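# Unplug a monitor cable from a back-panel port

## Task

Free the monitor cable from its port on the back panel. Loosen both thumbscrews, then draw the plug straight out along the port's axis and leave it lying loose and away from the port. If the plug is tilted more than the port permits while it is still inside, the task fails immediately. The result must hold on its own, not only because the robot is holding it. Afterwards open the grippers and pull the arms away.

## Robot and tools

Robot: two 6-joint arms, left_arm and right_arm, each with a parallel gripper. Both are controlled in joint space only. There is no Cartesian command.

Scene frame: all reported gripper poses share one world frame. Its origin is on the table top midway between the arms. +z is up, +x points out over the table, and left_arm sits on the +y side. The names left and right do not tell you which side of an image an arm appears on. end_effector_position is in metres and end_effector_quat_wxyz is a quaternion (w,x,y,z). Velocities are in m/s and rad/s. The printed hand position can be off, more so when the arm is stretched far out.

Gripper: the fingers point along the gripper's +z axis and close along its y axis. The reported position is the point between the pads when closed, about 2 cm behind the fingertips. Closing pushes the tips roughly 10 mm further along +z.

Row layout: every motion uses one flat row of 14 numbers. The first 7 are left_arm: waist, shoulder, elbow, forearm roll, wrist pitch, wrist roll, then opening. The last 7 are the same for right_arm. Always send all 14, even if one arm stays still. To keep an arm still, copy its values from the "Joint targets" line. Joint values are absolute target angles in radians, not offsets. Stated ranges are: waist -6.283 to 6.283, shoulder -2.059 to 2.094, elbow -3.927 to 0.192, forearm roll -6.283 to 6.283, wrist pitch -1.693 to 3.142, wrist roll -6.283 to 6.283. The true stops may differ by up to 0.010 rad. A target more than 0.010 rad beyond a stated end, and further out than the current angle, gets the call refused. A target past the real end is clipped there and reported as "joint sent to its limit". Opening is a scale from -1 (closed) to +1 (fully open, 0.084 m pad gap).

execute_actions(actions): a list of actions. Each action is a table of up to 15 rows, and each row lasts one control step (1/30 s). A table with fewer rows repeats its last row until 15 steps have run. An empty list only returns the current state and images. Limits apply on every step. Each joint's target is kept within 0.623 rad of its measured angle. Targets that would carry the gripper more than 70 mm from where it is are scaled back. Joint target speed is capped at 3.14 rad/s. A far target may need several actions, and an unfinished one may not complete on its own, so command the remainder.

move(target, speed, blocking): target is one absolute 14-number row as above. All joints follow paths that finish together, so the hand usually travels on a curve. speed (0.01 to 2 rad/s, default 0.5) is the top speed of whichever joint has the longest way to go. Paths run 0.5 to 10 s. Longer ones are cut off at 10 s. The finger opening is sent at the start. The move does not avoid obstacles or the other arm. Faster contact hits harder, and a target further beyond the contact presses harder. With blocking=false the result comes back after 0.5 s while the arm keeps moving. Until a result shows it has ended, call wait or stop before any new command. The extra "move:" line gives how it ended (done, off_target, moving, held, fault). It also gives limits=held or limits=none, and each arm's joint farthest from its target.

wait(seconds): 0 to 10 s. The arms keep their last command and a running move continues. stop(): brakes a running move. It needs room to slow down, and the fingers keep moving. zoom_image(camera, region): region is [x0,y0,x1,y1] in image pixels from the top-left corner, at most 504x504. Cameras are cam_head_left, cam_head_right, cam_high, cam_low, cam_left_wrist and cam_right_wrist, each 896x504. finished_scene(scene): pass the current scene number. It ends that scene for good and reports success.

Reading results: "Joint positions" and "Joint velocities" list each arm's six joints in the order above, plus the pad gap in metres. grip_measured is the measured opening on the command scale. To hold something, command an opening clearly below grip_measured, and a lower value squeezes harder. "joint command not followed" means a clearance check changed some joint targets. HELD in the step readings marks steps where part of an arm's row was held back. Torque readings carry offsets and noise. MOTOR HOT appears from 65 °C. At 80 °C an OVER-TEMPERATURE FAULT brakes that arm until it cools. Load limits in N m are waist 45, shoulder 45, elbow 27, forearm roll 27, wrist pitch 18, wrist roll 18. Reaching one causes a TORQUE FAULT: the arm backs off, pauses 10 s and drops the rest of the call. Holding loads heats the motors.

Order of work: locate the port and plug with the cameras. Grip and turn each thumbscrew loose, using wrist roll for the turning. Grasp the plug and withdraw it straight along the port axis without tilting it. Set it down loose away from the port, open the gripper and retract both arms. Then call finished_scene.

Avoid: dropping or knocking anything off the table, which fails the task. Also avoid collisions or hard pressing between the two arms, fast impacts and slams. A loose object may occasionally get nudged by an outside push.

Each tool is called as name([rows], argument=value, ...), one row to a line, values as JSON.

## Session

execute_actions(actions=[])

Scene clock: 0.00 s.
left_arm: end_effector_position=(+0.5029, +0.5169, +0.2350) grip_measured=+0.37 end_effector_quat_wxyz=(+0.183, +0.752, +0.496, -0.394) end_effector_velocity=(+0.000, -0.000, +0.001) end_effector_angular_velocity=(+0.000, -0.002, -0.001) | right_arm: end_effector_position=(+0.3887, +0.0056, +0.3123) grip_measured=-0.58 end_effector_quat_wxyz=(-0.070, +0.313, +0.947, -0.012) end_effector_velocity=(-0.000, +0.000, -0.000) end_effector_angular_velocity=(-0.001, +0.000, +0.001)
Joint names: [waist, shoulder, elbow, forearm roll, wrist pitch, wrist roll]
Joint positions: left_arm=[ 0.628  0.788 -2.167 -0.463  2.164 -0.742  0.06 ] | right_arm=[ 0.477  0.178 -1.616  0.098  1.541 -1.898  0.019]
Joint velocities: left_arm=[-0.    -0.001 -0.    -0.     0.     0.001 -0.   ] | right_arm=[ 0.     0.001  0.    -0.     0.    -0.001 -0.   ]
Joint torques (N m, as the arm reports them, + toward a larger angle): no reading
Motor temperatures (°C, as the motors report them): left_arm=[26 30 35 29 30 29] | right_arm=[29 29 29 30 33 33]
Joint targets: left_arm=[0.628 0.788 -2.167 -0.463 2.164 -0.742] | right_arm=[0.477 0.178 -1.616 0.098 1.541 -1.898]

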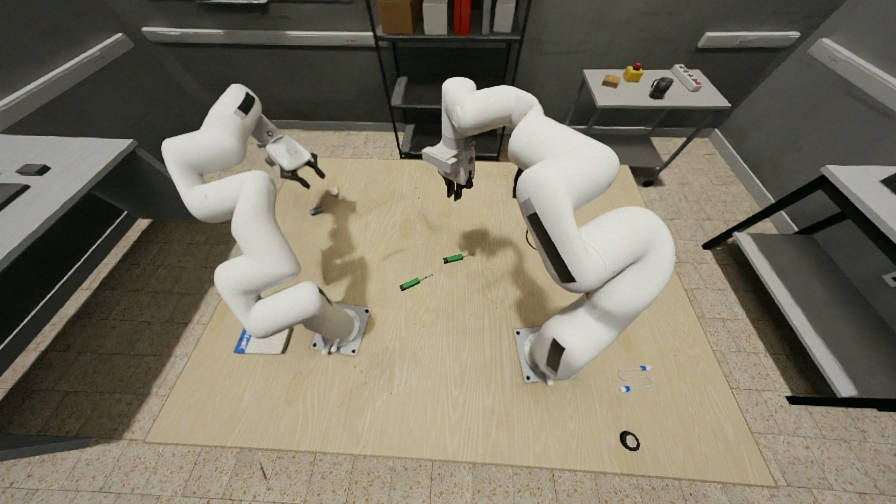

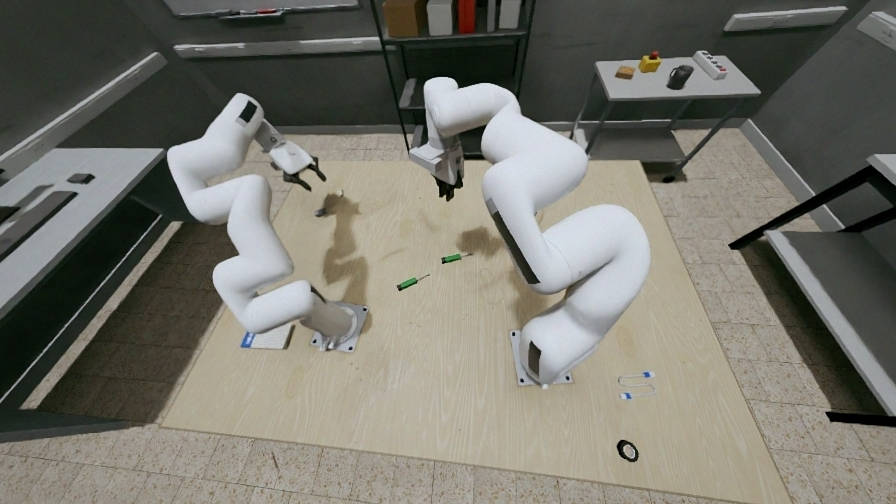

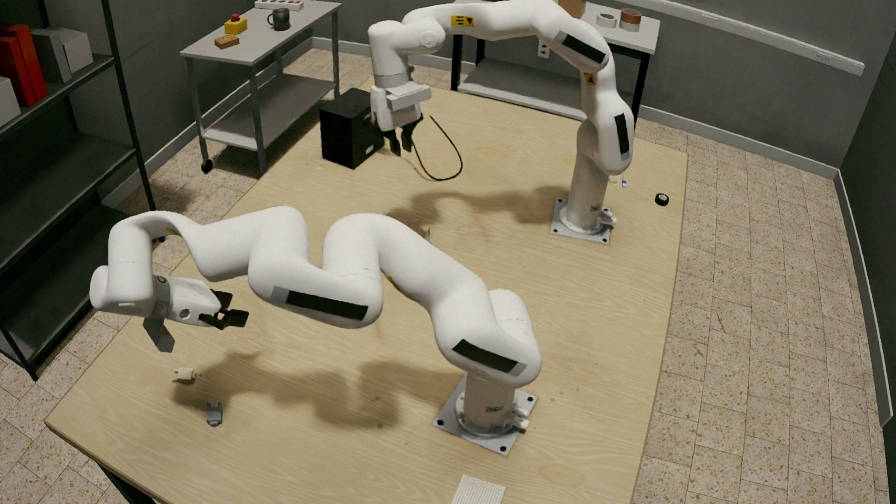

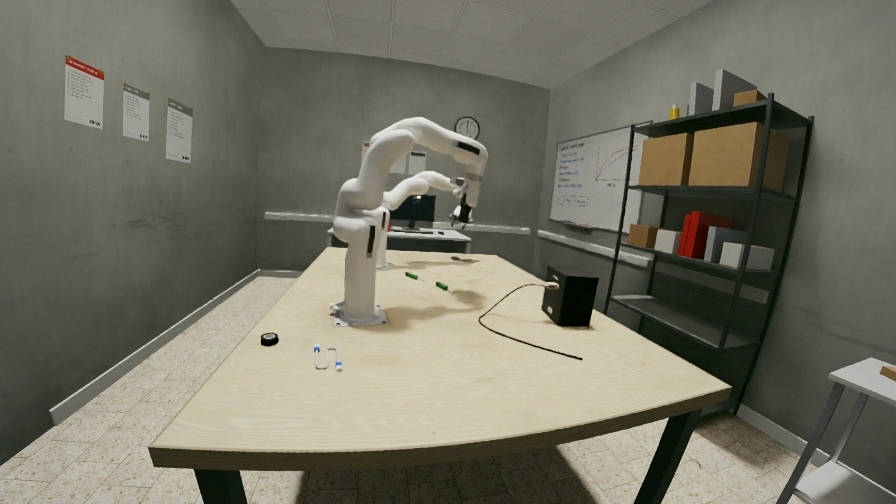

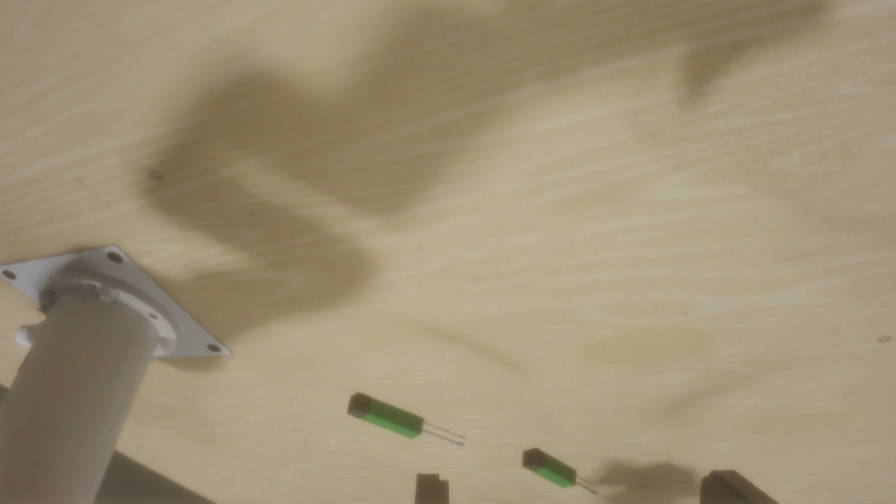

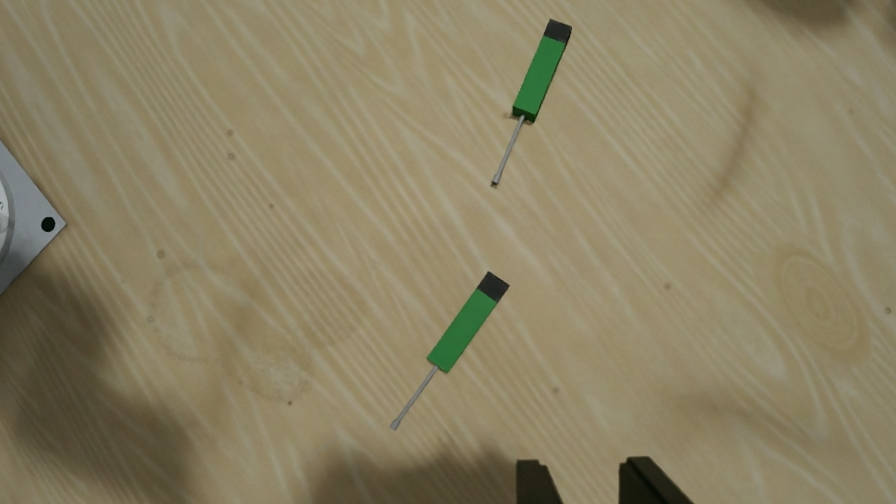

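move(target=[0.628,0.788,-2.167,-0.463,2.164,-0.742,0.4,-0.2,0.5,-0.4,0,-1.6,0,0.5], speed=1)

Scene clock: 25.30 s.
left_arm: end_effector_position=(+0.5027, +0.5170, +0.2348) grip_measured=+0.39 end_effector_quat_wxyz=(+0.183, +0.752, +0.496, -0.394) end_effector_velocity=(+0.000, -0.000, +0.000) end_effector_angular_velocity=(+0.000, -0.001, +0.000) | right_arm: end_effector_position=(+0.4735, -0.3345, +0.2006) grip_measured=+0.49 end_effector_quat_wxyz=(+0.022, +0.731, -0.023, +0.681) end_effector_velocity=(-0.001, -0.001, -0.000) end_effector_angular_velocity=(+0.002, +0.001, -0.002)
Joint names: [waist, shoulder, elbow, forearm roll, wrist pitch, wrist roll]
Joint positions: left_arm=[ 0.628  0.788 -2.167 -0.463  2.164 -0.742  0.061] | right_arm=[-0.2    0.5   -0.4   -0.    -1.6   -0.     0.065]
Joint velocities: left_arm=[-0.    -0.    -0.    -0.001 -0.001 -0.     0.   ] | right_arm=[-0.001  0.001  0.002  0.    -0.002  0.002  0.   ]
Joint torques (N m, as the arm reports them, + toward a larger angle): left_arm=[  0.01 -30.74 -21.92  -1.03   0.3   -0.75] | right_arm=[ -1.71 -23.46  -5.29  -0.26  -1.34   0.48]
Motor temperatures (°C, as the motors report them): left_arm=[26 30 37 29 30 29] | right_arm=[29 29 31 30 33 33]
Joint targets: left_arm=[0.628 0.788 -2.167 -0.463 2.164 -0.742] | right_arm=[-0.200 0.500 -0.400 -0.000 -1.600 -0.000]
move: done; limits=none; left_arm: farthest joint: the waist, 0.000 radians from its target (0.000 radians at the start); right_arm: farthest joint: the waist, 0.000 radians from its target (0.677 radians at the start)
camera_calibration (this result's frames):
cam_left_wrist: T_world_to_cam=[[0.902396, -0.417191, -0.107852, -0.18537], [-0.183258, -0.598088, 0.780197, 0.281897], [-0.389996, -0.684282, -0.616166, 0.827216], [0, 0, 0, 1]] pos_world=[0.541548, 0.657314, 0.269775]
cam_right_wrist: T_world_to_cam=[[-0.0794016, -0.99684, 0.00241321, -0.264491], [-0.0868464, 0.00450592, -0.996212, 0.310137], [0.993052, -0.0793104, -0.0869297, -0.346668], [0, 0, 0, 1]] pos_world=[0.350193, -0.292547, 0.279464]

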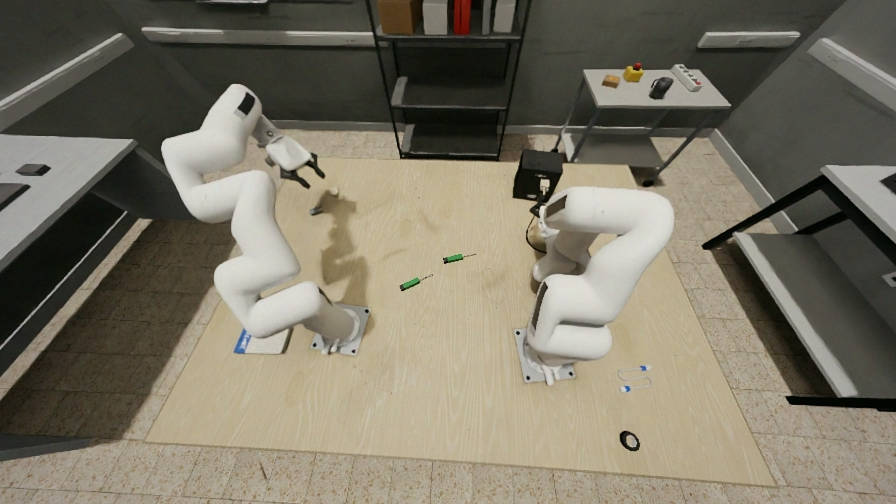

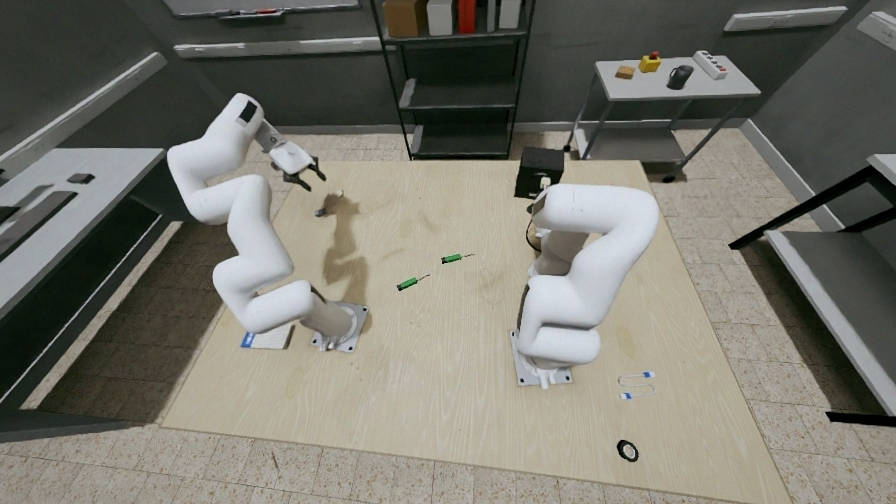

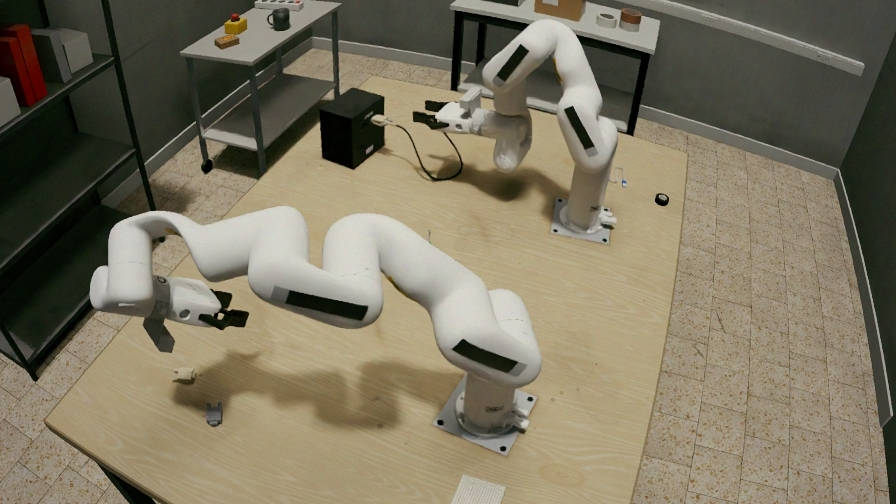

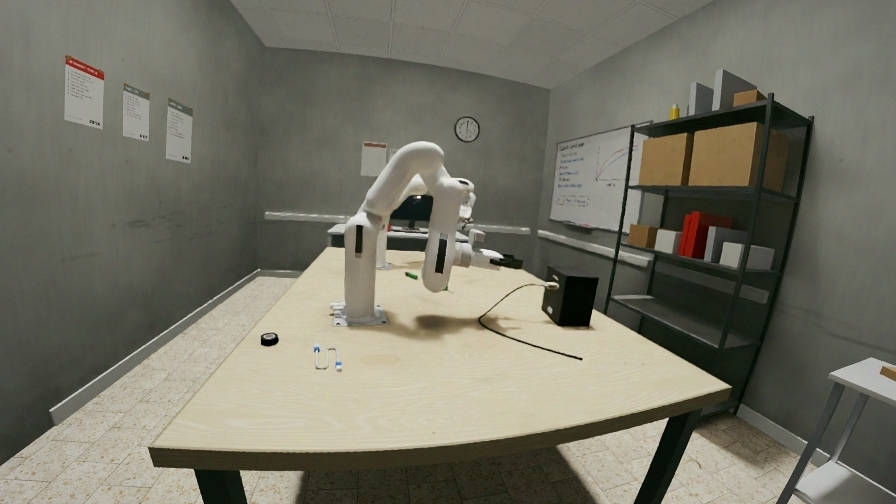

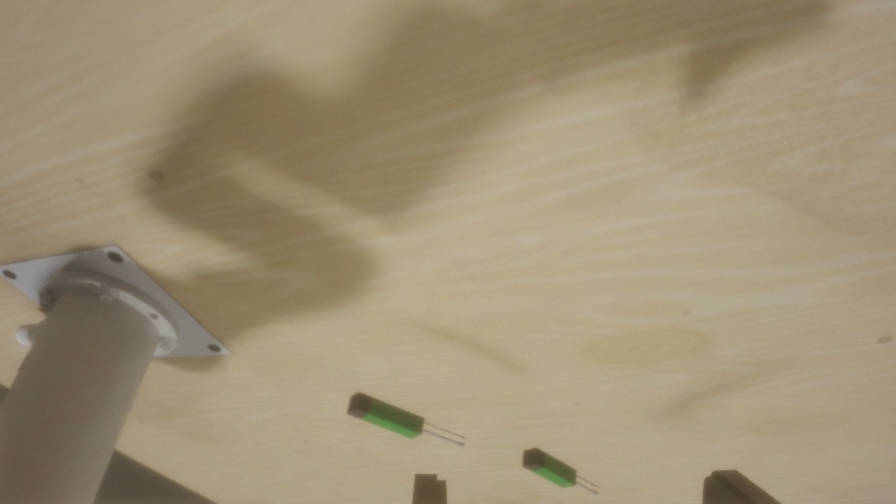

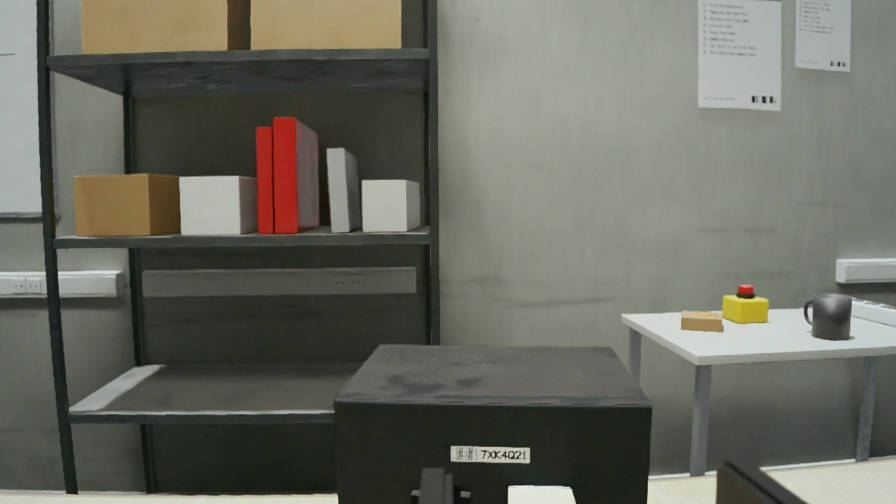

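move(target=[0.628,0,-0.6,0,0.6,0,0.4,-0.2,0.5,-0.4,0,-1.67,3.14,0.5], speed=1.5)

Scene clock: 33.57 s.
left_arm: end_effector_position=(+0.3734, +0.5716, +0.0611) grip_measured=+0.39 end_effector_quat_wxyz=(+0.000, +0.966, +0.260, +0.000) end_effector_velocity=(-0.000, -0.001, -0.001) end_effector_angular_velocity=(-0.000, +0.001, -0.002) | right_arm: end_effector_position=(+0.4687, -0.3343, +0.2183) grip_measured=+0.49 end_effector_quat_wxyz=(+0.706, +0.022, +0.707, -0.023) end_effector_velocity=(-0.000, +0.000, +0.000) end_effector_angular_velocity=(+0.004, -0.002, +0.000)
Joint names: [waist, shoulder, elbow, forearm roll, wrist pitch, wrist roll]
Joint positions: left_arm=[ 0.628  0.    -0.6   -0.     0.6   -0.     0.061] | right_arm=[-0.2    0.5   -0.4    0.    -1.67   3.14   0.065]
Joint velocities: left_arm=[-0.001  0.     0.002  0.    -0.001  0.    -0.   ] | right_arm=[ 0.     0.     0.    -0.    -0.002  0.004 -0.   ]
Joint torques (N m, as the arm reports them, + toward a larger angle): left_arm=[  1.31 -15.49 -19.69   0.42  -1.35  -0.99] | right_arm=[ -1.91 -23.65  -5.36  -0.17  -1.16   0.51]
Motor temperatures (°C, as the motors report them): left_arm=[26 30 37 29 30 29] | right_arm=[29 29 30 30 33 33]
Joint targets: left_arm=[0.628 0.000 -0.600 0.000 0.600 -0.000] | right_arm=[-0.200 0.500 -0.400 0.000 -1.670 3.140]
move: done; limits=none; left_arm: farthest joint: the waist, 0.000 radians from its target (0.000 radians at the start); right_arm: farthest joint: the waist, 0.000 radians from its target (0.000 radians at the start)
camera_calibration (this result's frames):
cam_left_wrist: T_world_to_cam=[[0.511225, -0.859056, 0.0259155, 0.325815], [-0.859438, -0.511123, 0.0109284, 0.676123], [0.00385791, -0.0278596, -0.999604, 0.208267], [0, 0, 0, 1]] pos_world=[0.413718, 0.631277, 0.192352]
cam_right_wrist: T_world_to_cam=[[0.0470132, 0.99889, -0.00297357, 0.34432], [-0.0153118, 0.00369716, 0.999876, -0.142147], [0.998777, -0.0469619, 0.0154686, -0.354591], [0, 0, 0, 1]] pos_world=[0.335793, -0.360065, 0.148638]

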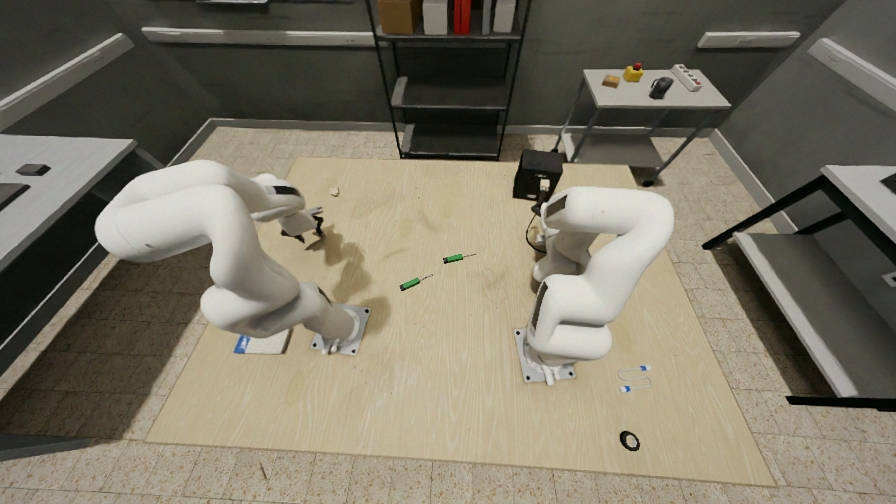

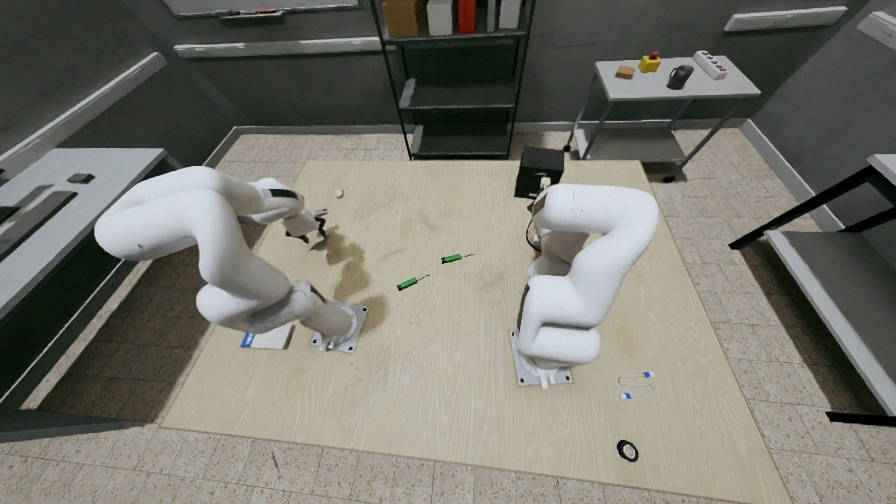

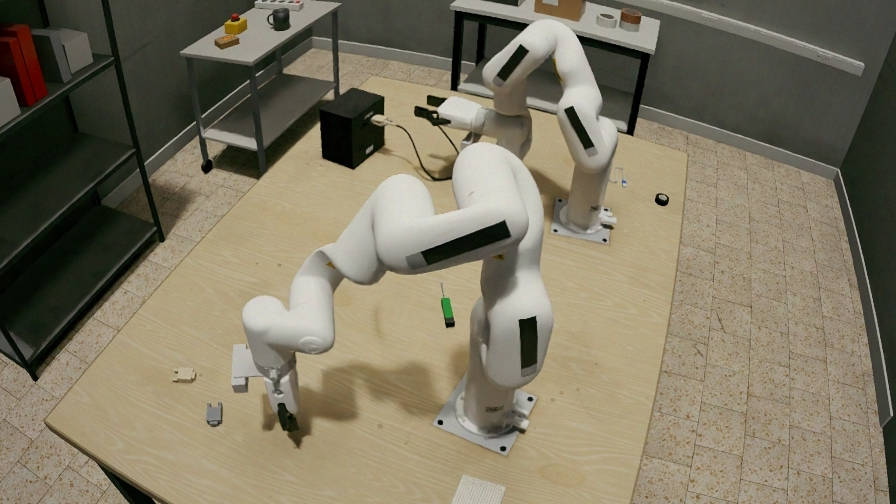

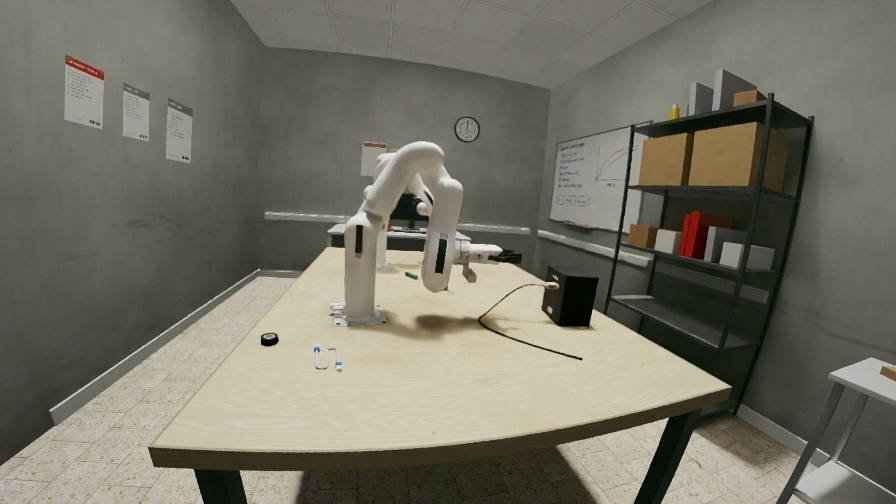

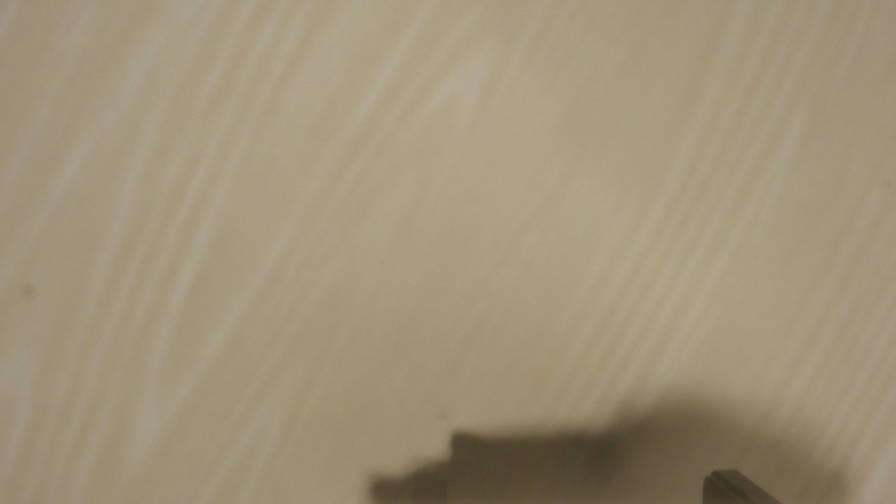

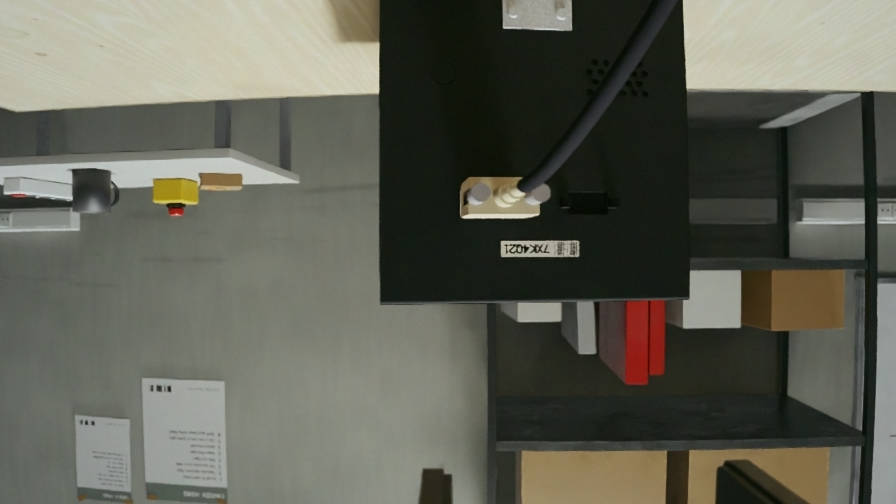

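zoom_image(camera="cam_right_wrist", region=[420,130,660,265])

zoom_image(camera="cam_high", region=[320,80,460,160])

Region (420, 130, 660, 265) of cam_right_wrist's 896x504 image, scaled by 2.100, with more detail than that image has; it fills the top 284 rows of this view, and the rest is white.

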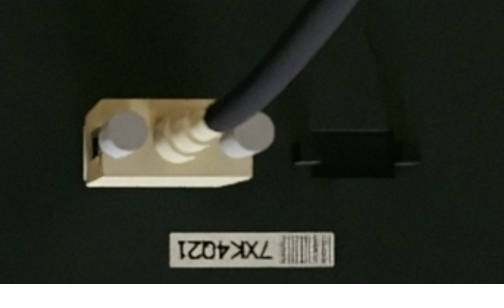

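Region (320, 80, 460, 160) of cam_high's 896x504 image, scaled by 3.600, with more detail than that image has; it fills the top 288 rows of this view, and the rest is white.

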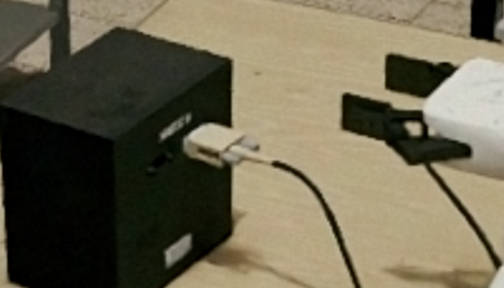

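move(target=[0.628,0,-0.6,0,0.6,0,0.4,-0.233,0.9,-0.8,0,-1.67,1.57,-0.5], speed=1)

zoom_image(camera="cam_high", region=[320,80,460,160])

Scene clock: 62.77 s.
left_arm: end_effector_position=(+0.3733, +0.5715, +0.0611) grip_measured=+0.39 end_effector_quat_wxyz=(+0.000, +0.966, +0.260, +0.000) end_effector_velocity=(-0.000, -0.000, -0.001) end_effector_angular_velocity=(-0.000, +0.001, -0.001) | right_arm: end_effector_position=(+0.5403, -0.3565, +0.1411) grip_measured=-0.60 end_effector_quat_wxyz=(+0.483, -0.468, +0.514, -0.532) end_effector_velocity=(-0.000, -0.000, +0.000) end_effector_angular_velocity=(-0.001, -0.001, -0.001)
Joint names: [waist, shoulder, elbow, forearm roll, wrist pitch, wrist roll]
Joint positions: left_arm=[ 0.628 -0.    -0.6    0.     0.6    0.     0.061] | right_arm=[-0.232  0.889 -0.802 -0.    -1.691  1.57   0.018]
Joint velocities: left_arm=[-0.001  0.001  0.     0.001 -0.    -0.    -0.   ] | right_arm=[-0.    -0.     0.001  0.    -0.002 -0.001  0.001]
Joint torques (N m, as the arm reports them, + toward a larger angle): left_arm=[  0.56 -15.94 -19.55   0.38  -1.41  -0.66] | right_arm=[-4.78  3.8  10.04  0.34  5.97 -0.65]
Motor temperatures (°C, as the motors report them): left_arm=[26 30 37 29 30 29] | right_arm=[29 29 29 30 33 33]
Joint targets: left_arm=[0.628 0.000 -0.600 0.000 0.600 0.000] | right_arm=[-0.233 0.900 -0.800 0.000 -1.670 1.570]
move: off_target (right_arm); limits=none; left_arm: farthest joint: the waist, 0.000 radians from its target (0.000 radians at the start); right_arm: farthest joint: the wrist pitch, 0.021 radians from its target (0.000 radians at the start)
camera_calibration (this result's frames):
cam_left_wrist: T_world_to_cam=[[0.511146, -0.859104, 0.0258874, 0.32588], [-0.859486, -0.511042, 0.0109682, 0.676006], [0.00380675, -0.0278562, -0.999605, 0.208254], [0, 0, 0, 1]] pos_world=[0.413653, 0.631233, 0.192321]
cam_right_wrist: T_world_to_cam=[[0.0164257, -0.00318238, -0.99986, 0.162872], [0.0789488, 0.996877, -0.00187591, 0.380738], [0.996743, -0.0789069, 0.0166257, -0.436367], [0, 0, 0, 1]] pos_world=[0.402212, -0.413463, 0.170819]

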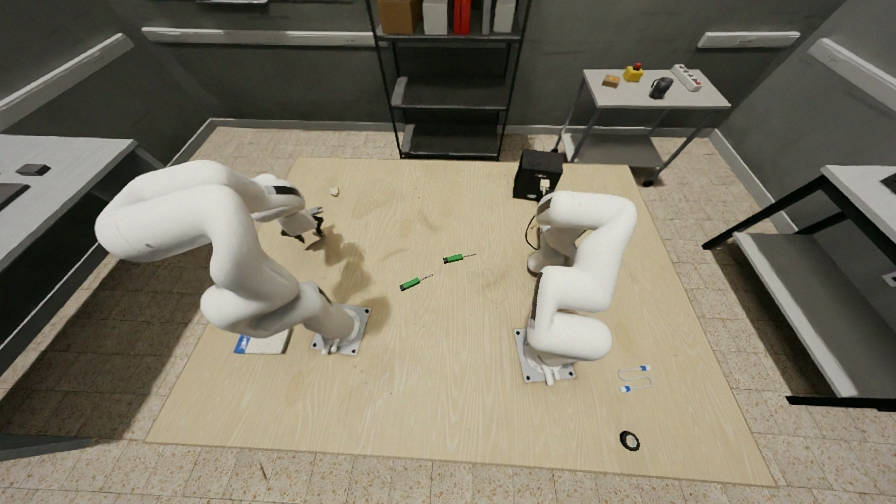

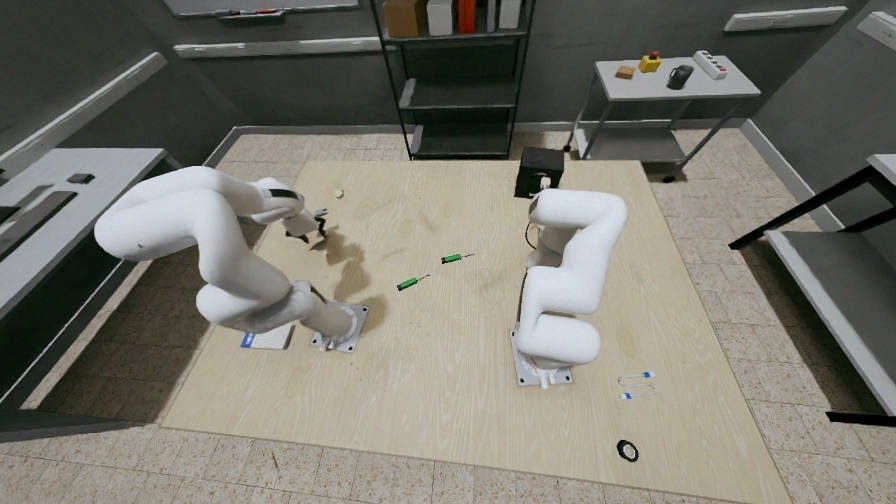

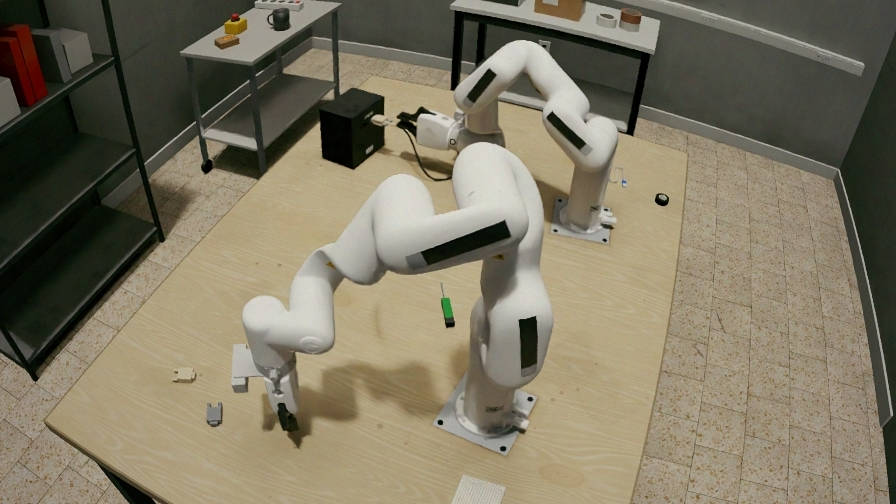

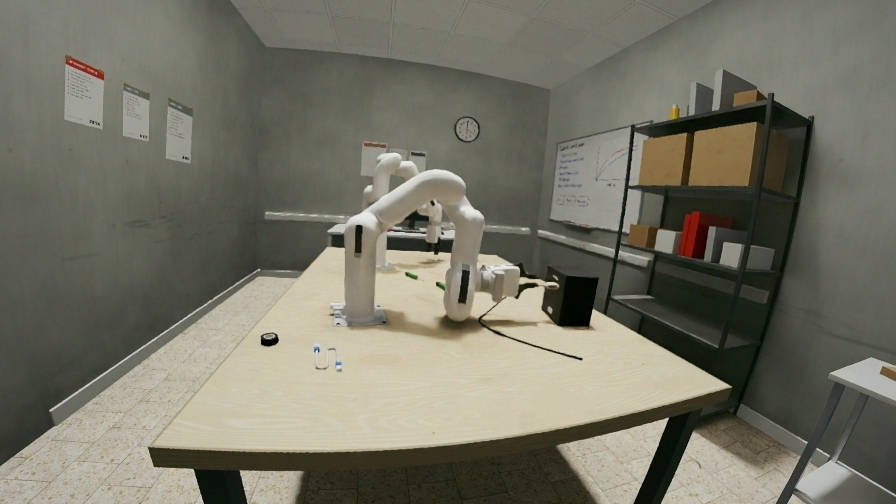

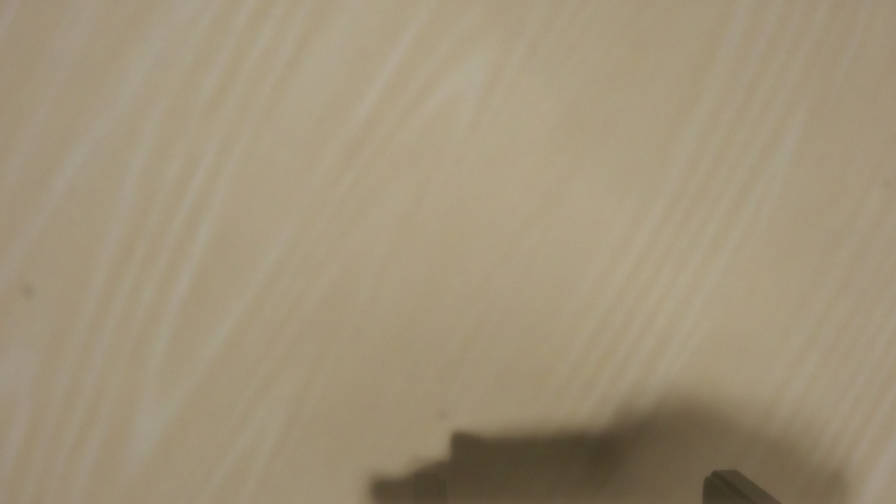

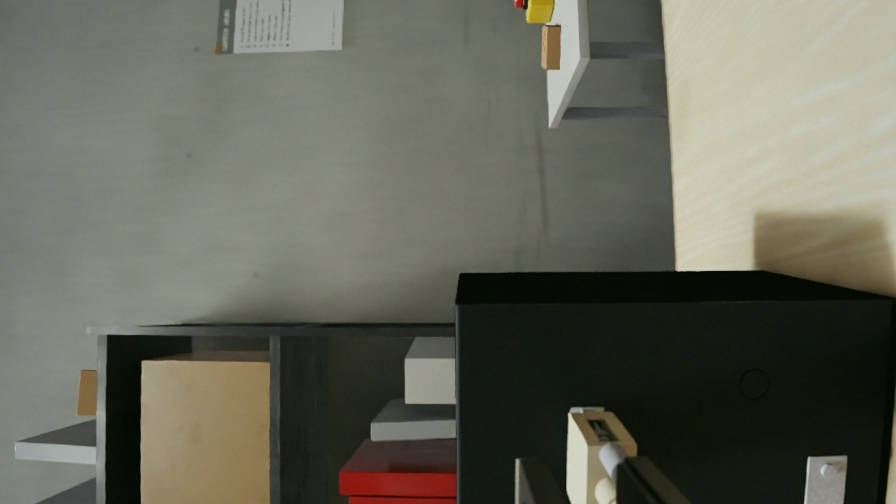

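Region (320, 80, 460, 160) of cam_high's 896x504 image, scaled by 3.600, with more detail than that image has; it fills the top 288 rows of this view, and the rest is white.

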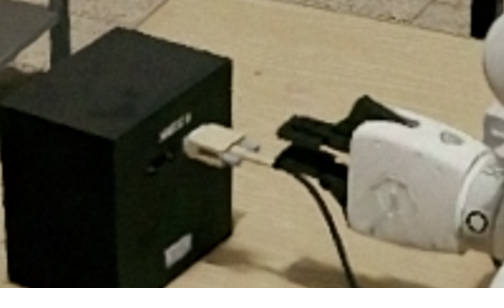

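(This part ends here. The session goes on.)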